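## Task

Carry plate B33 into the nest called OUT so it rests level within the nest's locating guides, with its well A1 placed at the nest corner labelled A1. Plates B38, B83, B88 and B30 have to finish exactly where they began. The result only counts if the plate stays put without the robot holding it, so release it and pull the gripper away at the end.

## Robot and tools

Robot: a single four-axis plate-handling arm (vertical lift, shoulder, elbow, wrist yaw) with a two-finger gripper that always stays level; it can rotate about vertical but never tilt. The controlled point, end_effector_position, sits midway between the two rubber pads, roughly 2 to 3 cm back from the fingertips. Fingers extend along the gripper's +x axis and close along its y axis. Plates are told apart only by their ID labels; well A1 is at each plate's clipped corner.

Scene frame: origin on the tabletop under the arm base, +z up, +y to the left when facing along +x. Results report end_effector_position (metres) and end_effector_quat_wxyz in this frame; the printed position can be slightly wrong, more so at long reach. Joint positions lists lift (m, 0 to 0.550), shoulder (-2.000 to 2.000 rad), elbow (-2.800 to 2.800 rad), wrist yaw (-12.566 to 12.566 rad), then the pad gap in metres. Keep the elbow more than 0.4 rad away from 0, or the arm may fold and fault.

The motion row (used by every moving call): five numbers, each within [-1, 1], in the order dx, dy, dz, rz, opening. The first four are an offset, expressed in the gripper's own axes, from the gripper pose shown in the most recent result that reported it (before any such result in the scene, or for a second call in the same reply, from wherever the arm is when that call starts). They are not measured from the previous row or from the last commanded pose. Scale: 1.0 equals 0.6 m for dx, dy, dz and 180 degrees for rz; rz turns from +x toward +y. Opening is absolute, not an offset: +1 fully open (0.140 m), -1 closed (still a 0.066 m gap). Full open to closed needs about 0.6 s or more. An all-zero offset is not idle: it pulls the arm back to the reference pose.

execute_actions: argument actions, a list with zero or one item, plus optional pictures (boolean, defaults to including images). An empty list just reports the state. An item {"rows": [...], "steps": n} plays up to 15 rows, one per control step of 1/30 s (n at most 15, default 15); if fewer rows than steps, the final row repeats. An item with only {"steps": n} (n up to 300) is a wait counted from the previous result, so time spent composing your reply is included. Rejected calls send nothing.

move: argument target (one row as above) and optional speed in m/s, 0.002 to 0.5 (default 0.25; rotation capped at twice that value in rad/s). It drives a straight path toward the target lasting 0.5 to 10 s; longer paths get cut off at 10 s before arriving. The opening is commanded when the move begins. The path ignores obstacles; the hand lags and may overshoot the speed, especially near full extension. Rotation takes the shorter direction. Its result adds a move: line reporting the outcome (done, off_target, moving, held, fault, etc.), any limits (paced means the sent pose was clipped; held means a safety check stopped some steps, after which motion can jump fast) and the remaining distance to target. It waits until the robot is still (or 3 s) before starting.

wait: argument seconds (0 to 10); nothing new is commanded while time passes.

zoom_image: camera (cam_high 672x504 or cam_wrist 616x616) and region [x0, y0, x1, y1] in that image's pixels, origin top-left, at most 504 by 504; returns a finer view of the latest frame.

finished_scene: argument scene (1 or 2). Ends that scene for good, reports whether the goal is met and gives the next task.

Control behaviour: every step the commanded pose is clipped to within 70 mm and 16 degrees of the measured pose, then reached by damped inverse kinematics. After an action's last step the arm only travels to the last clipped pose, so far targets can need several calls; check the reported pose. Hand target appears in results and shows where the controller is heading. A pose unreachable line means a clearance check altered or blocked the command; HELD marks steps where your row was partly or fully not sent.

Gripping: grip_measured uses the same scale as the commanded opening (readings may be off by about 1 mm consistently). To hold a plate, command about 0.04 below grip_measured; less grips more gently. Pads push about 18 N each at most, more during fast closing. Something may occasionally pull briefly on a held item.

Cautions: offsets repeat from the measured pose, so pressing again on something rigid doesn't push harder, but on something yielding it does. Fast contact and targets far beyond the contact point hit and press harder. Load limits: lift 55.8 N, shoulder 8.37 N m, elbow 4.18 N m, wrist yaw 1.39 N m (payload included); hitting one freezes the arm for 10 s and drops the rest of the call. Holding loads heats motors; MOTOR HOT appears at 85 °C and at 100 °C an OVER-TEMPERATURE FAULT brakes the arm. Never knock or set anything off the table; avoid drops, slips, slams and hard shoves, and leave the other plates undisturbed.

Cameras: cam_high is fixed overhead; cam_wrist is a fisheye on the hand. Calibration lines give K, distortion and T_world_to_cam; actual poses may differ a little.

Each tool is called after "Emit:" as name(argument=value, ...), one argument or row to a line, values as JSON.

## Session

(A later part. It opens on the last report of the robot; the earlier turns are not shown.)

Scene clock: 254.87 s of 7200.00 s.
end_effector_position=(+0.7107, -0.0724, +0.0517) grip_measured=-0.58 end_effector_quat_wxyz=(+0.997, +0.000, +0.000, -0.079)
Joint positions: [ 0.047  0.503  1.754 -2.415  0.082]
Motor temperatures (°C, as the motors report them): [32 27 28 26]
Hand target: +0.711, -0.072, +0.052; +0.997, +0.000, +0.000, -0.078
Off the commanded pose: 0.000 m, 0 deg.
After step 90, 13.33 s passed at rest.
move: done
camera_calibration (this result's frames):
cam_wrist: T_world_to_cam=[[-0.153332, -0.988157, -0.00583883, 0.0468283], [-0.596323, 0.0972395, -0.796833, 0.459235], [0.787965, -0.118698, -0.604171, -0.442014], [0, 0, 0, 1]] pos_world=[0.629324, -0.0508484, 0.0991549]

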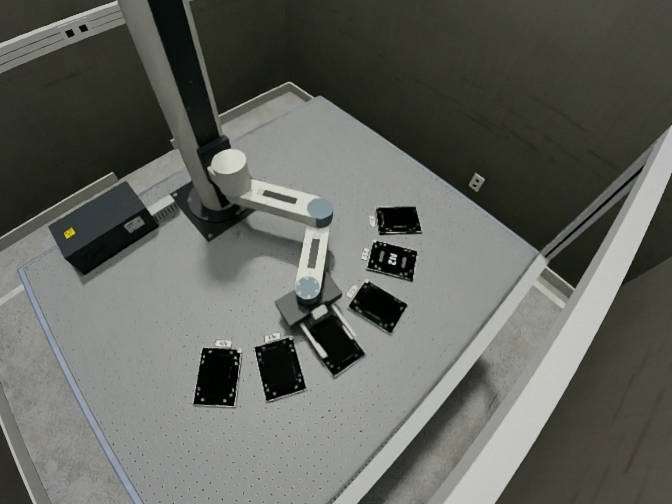

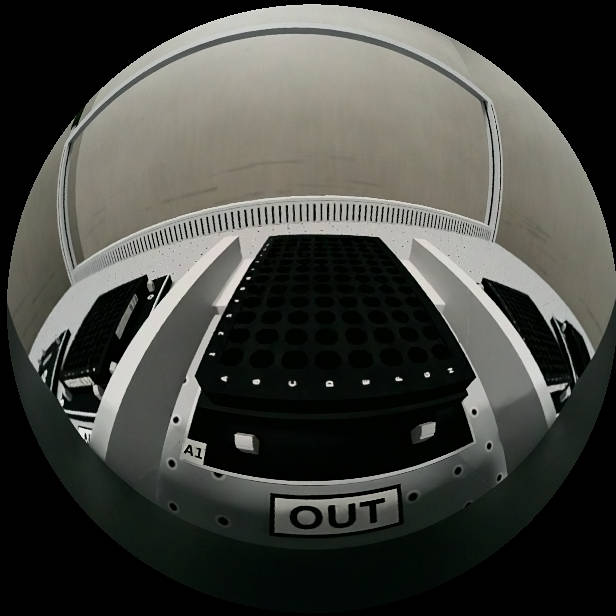

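Emit:
move(
  target=[0, 0, 0, 0.004, -0.625],
  speed=0.02,
)

Emit:
zoom_image(
  camera="cam_wrist",
  region=[120, 220, 540, 540],
)

Scene clock: 264.93 s of 7200.00 s.
end_effector_position=(+0.7108, -0.0723, +0.0517) grip_measured=-0.58 end_effector_quat_wxyz=(+0.997, +0.000, +0.000, -0.072)
Joint positions: [ 0.047  0.499  1.754 -2.398  0.082]
Motor temperatures (°C, as the motors report them): [32 27 28 26]
Hand target: +0.711, -0.072, +0.052; +0.997, +0.000, +0.000, -0.072
Off the commanded pose: 0.000 m, 0 deg.
After step 90, 6.37 s passed at rest.
move: done
camera_calibration (this result's frames):
cam_wrist: T_world_to_cam=[[-0.140842, -0.990015, -0.00583883, 0.037904], [-0.597503, 0.0897018, -0.796833, 0.459548], [0.789401, -0.108739, -0.604171, -0.442342], [0, 0, 0, 1]] pos_world=[0.629105, -0.0517966, 0.0991546]

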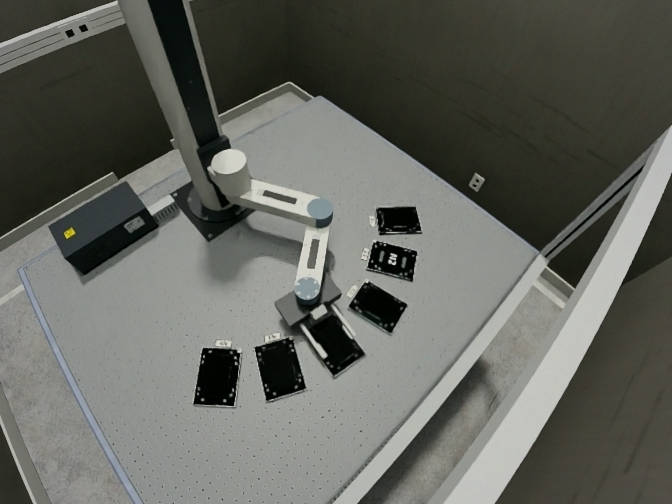

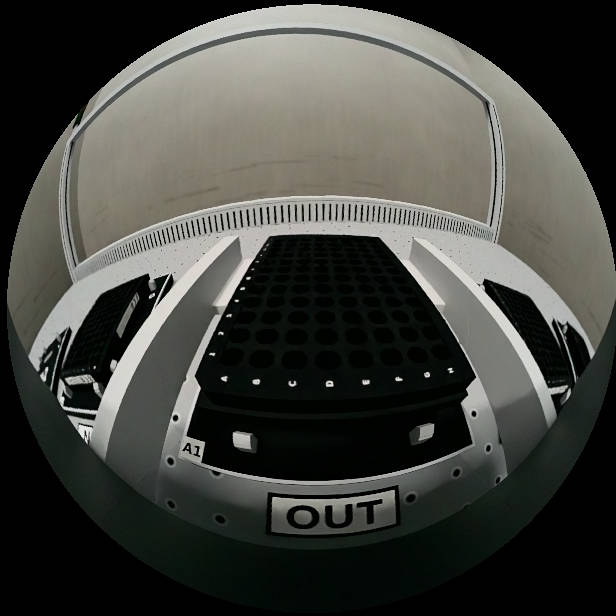

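Region (120, 220, 540, 540) of cam_wrist's 616x616 image, scaled by 1.200, with more detail than that image has; it fills the top 384 rows of this view, and the rest is white.

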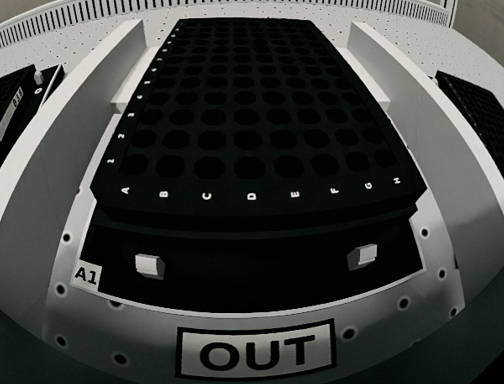

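Matches the reference. Lower slowly.

Emit:
move(
  target=[-0.0003, 0, -0.0275, 0, -0.625],
  speed=0.012,
)

Scene clock: 269.47 s of 7200.00 s.
end_effector_position=(+0.7106, -0.0724, +0.0351) grip_measured=-0.58 end_effector_quat_wxyz=(+0.997, +0.000, +0.000, -0.072)
Joint positions: [ 0.03   0.5    1.753 -2.398  0.082]
Motor temperatures (°C, as the motors report them): [32 27 28 26]
Hand target: +0.711, -0.072, +0.035; +0.997, +0.000, +0.000, -0.072
Off the commanded pose: 0.000 m, 0 deg.
move: done
camera_calibration (this result's frames):
cam_wrist: T_world_to_cam=[[-0.141272, -0.989954, -0.00583883, 0.0380235], [-0.597464, 0.0899613, -0.796833, 0.446266], [0.789353, -0.109082, -0.604171, -0.452184], [0, 0, 0, 1]] pos_world=[0.628932, -0.0518302, 0.0826255]

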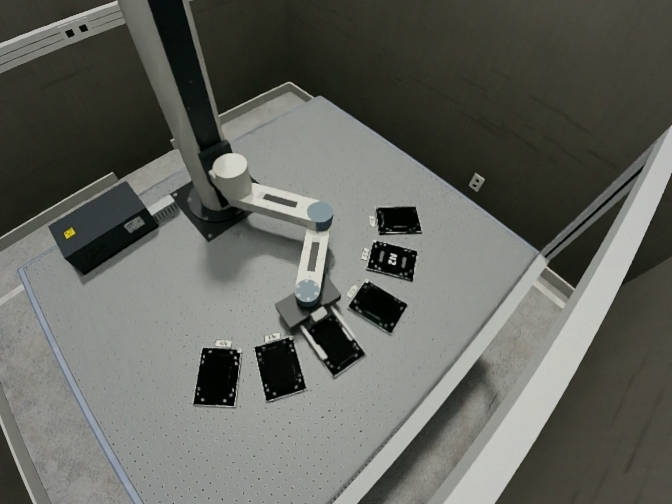

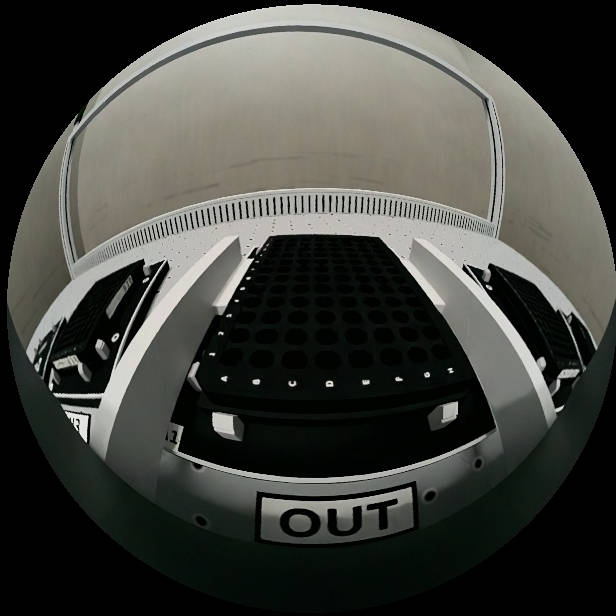

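Emit:
execute_actions(
  actions=[
    {"rows": [[0,0,0,0,-0.58],[0,0,0,0,-0.55],[0,0,0,0,-0.5],[0,0,0,0,-0.4],[0,0,0,0,-0.3],[0,0,0,0,-0.2],[0,0,0,0,-0.1]], "steps": 12},
  ],
  pictures=false,
)

Emit:
move(
  target=[0, 0, 0.07, 0, -0.1],
  speed=0.08,
)

Emit:
move(
  target=[-0.07, -0.15, 0, 0.27, 1],
  speed=0.25,
)

Emit:
zoom_image(
  camera="cam_wrist",
  region=[180, 200, 480, 420],
)

Scene clock: 283.40 s of 7200.00 s.
end_effector_position=(+0.7106, -0.0724, +0.0351) grip_measured=-0.10 end_effector_quat_wxyz=(+0.997, +0.000, +0.000, -0.072)
Joint positions: [ 0.03   0.5    1.753 -2.398  0.099]
Motor temperatures (°C, as the motors report them): [32 27 28 26]
Hand target: +0.711, -0.072, +0.035; +0.997, +0.000, +0.000, -0.072
Off the commanded pose: 0.000 m, 0 deg.
Steps of this call (steps 1 to 90: nothing new was sent; then 10.53 s passed at rest; steps 91 to 102: all 12 steps of this action). Readings (end_effector_position):
91: (+0.7106, -0.0724, +0.0351)
92: (+0.7106, -0.0724, +0.0351)
94: (+0.7106, -0.0724, +0.0351)
98: (+0.7106, -0.0724, +0.0351)
102: the state above

Scene clock: 284.43 s of 7200.00 s.
end_effector_position=(+0.7106, -0.0724, +0.0772) grip_measured=-0.10 end_effector_quat_wxyz=(+0.997, +0.000, +0.000, -0.072)
Joint positions: [ 0.072  0.5    1.753 -2.398  0.099]
Motor temperatures (°C, as the motors report them): [32 27 28 26]
Hand target: +0.711, -0.072, +0.077; +0.997, +0.000, +0.000, -0.072
Off the commanded pose: 0.000 m, 0 deg.
move: done
camera_calibration (this result's frames):
cam_wrist: T_world_to_cam=[[-0.141252, -0.989956, -0.00583883, 0.0382611], [-0.597466, 0.0899492, -0.796833, 0.47977], [0.789356, -0.109066, -0.604171, -0.426785], [0, 0, 0, 1]] pos_world=[0.628936, -0.0518257, 0.124669]

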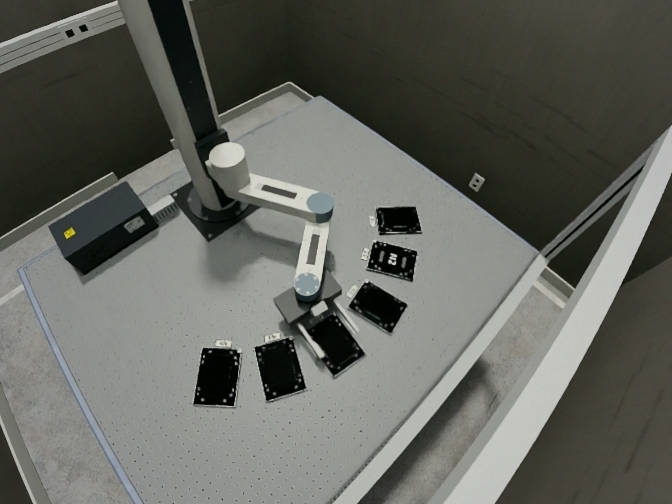

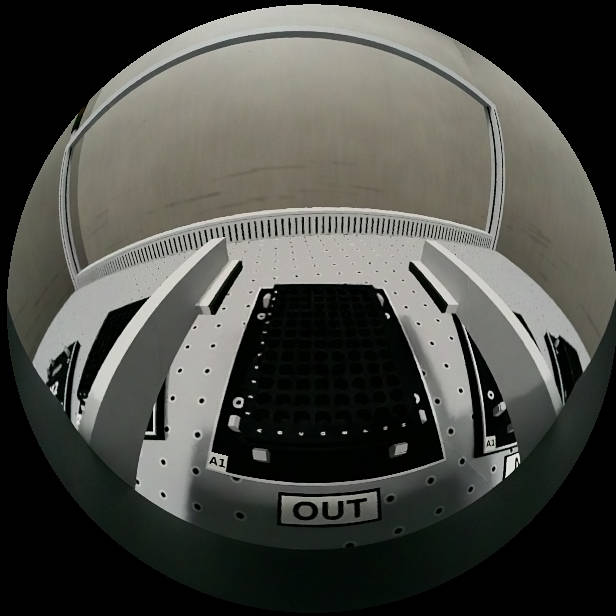

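Scene clock: 286.43 s of 7200.00 s.
end_effector_position=(+0.6561, -0.1555, +0.0772) grip_measured=+0.99 end_effector_quat_wxyz=(+0.939, +0.000, +0.000, +0.344)
Joint positions: [ 0.072 -0.092  2.072 -1.277  0.14 ]
Motor temperatures (°C, as the motors report them): [32 27 28 26]
Hand target: +0.656, -0.155, +0.077; +0.939, +0.000, +0.000, +0.344
Off the commanded pose: 0.000 m, 0 deg.
move: done
camera_calibration (this result's frames):
cam_wrist: T_world_to_cam=[[0.648695, -0.761026, -0.00583883, -0.534385], [-0.462824, -0.388395, -0.796833, 0.291936], [0.604143, 0.519604, -0.604171, -0.173518], [0, 0, 0, 1]] pos_world=[0.586598, -0.203134, 0.124669]

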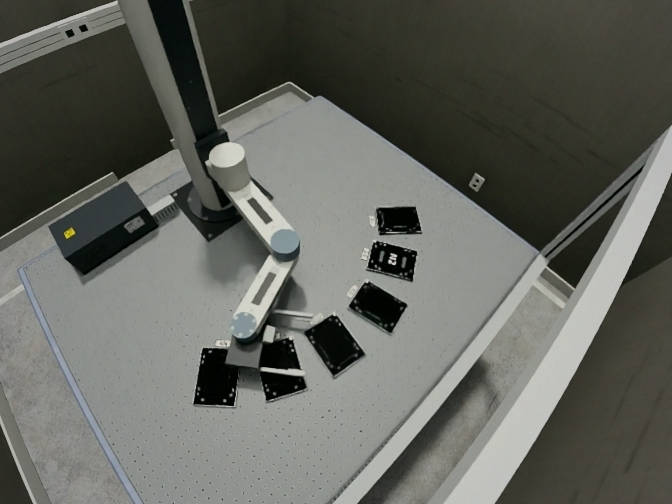

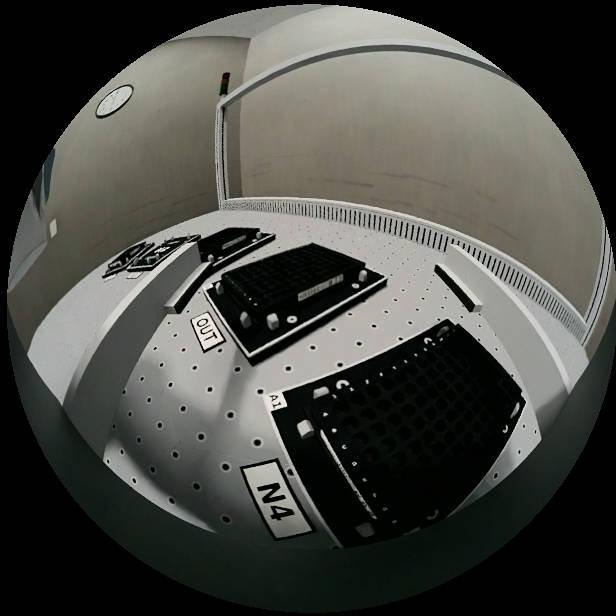

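Region (180, 200, 480, 420) of cam_wrist's 616x616 image, scaled by 1.680, with more detail than that image has; it fills the top 370 rows of this view, and the rest is white.

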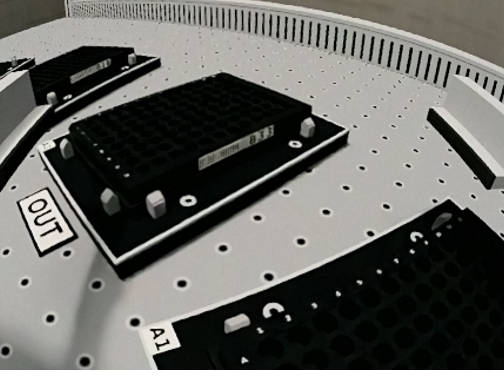

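B33, seated. Move clear.

Emit:
move(
  target=[-0.2, 0.2, 0.05, -0.15, 1],
  speed=0.3,
)

Emit:
finished_scene(
  scene=1,
)

Scene clock: 290.93 s of 7200.00 s.
end_effector_position=(+0.4868, -0.1416, +0.1072) grip_measured=+0.99 end_effector_quat_wxyz=(+0.993, +0.000, +0.000, +0.115)
Joint positions: [ 0.102  0.158  0.978 -0.906  0.14 ]
Motor temperatures (°C, as the motors report them): [32 27 28 26]
Hand target: +0.487, -0.141, +0.107; +0.993, +0.000, +0.000, +0.115
Off the commanded pose: 0.000 m, 0 deg.
After step 90, 0.33 s passed at rest.
move: done
camera_calibration (this result's frames):
cam_wrist: T_world_to_cam=[[0.231834, -0.972738, -0.00583883, -0.240849], [-0.588798, -0.135546, -0.796833, 0.340101], [0.774319, 0.188171, -0.604171, -0.190154], [0, 0, 0, 1]] pos_world=[0.403328, -0.152402, 0.154712]

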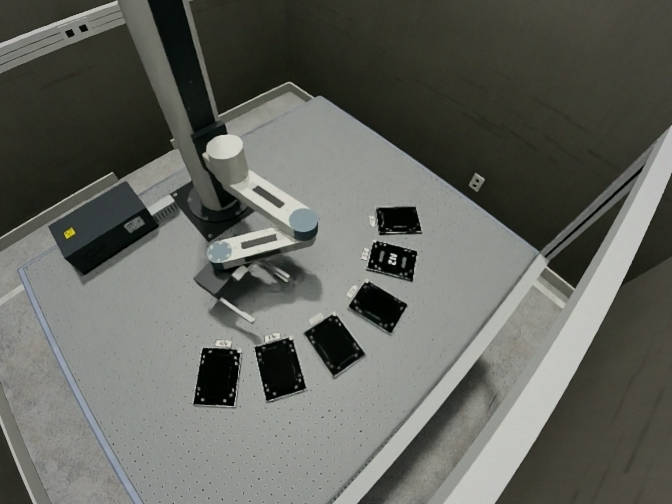

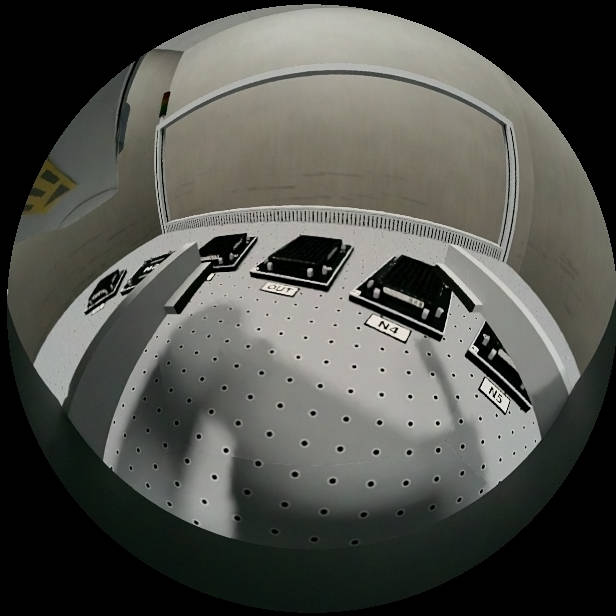

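The scene is finished: the task was done.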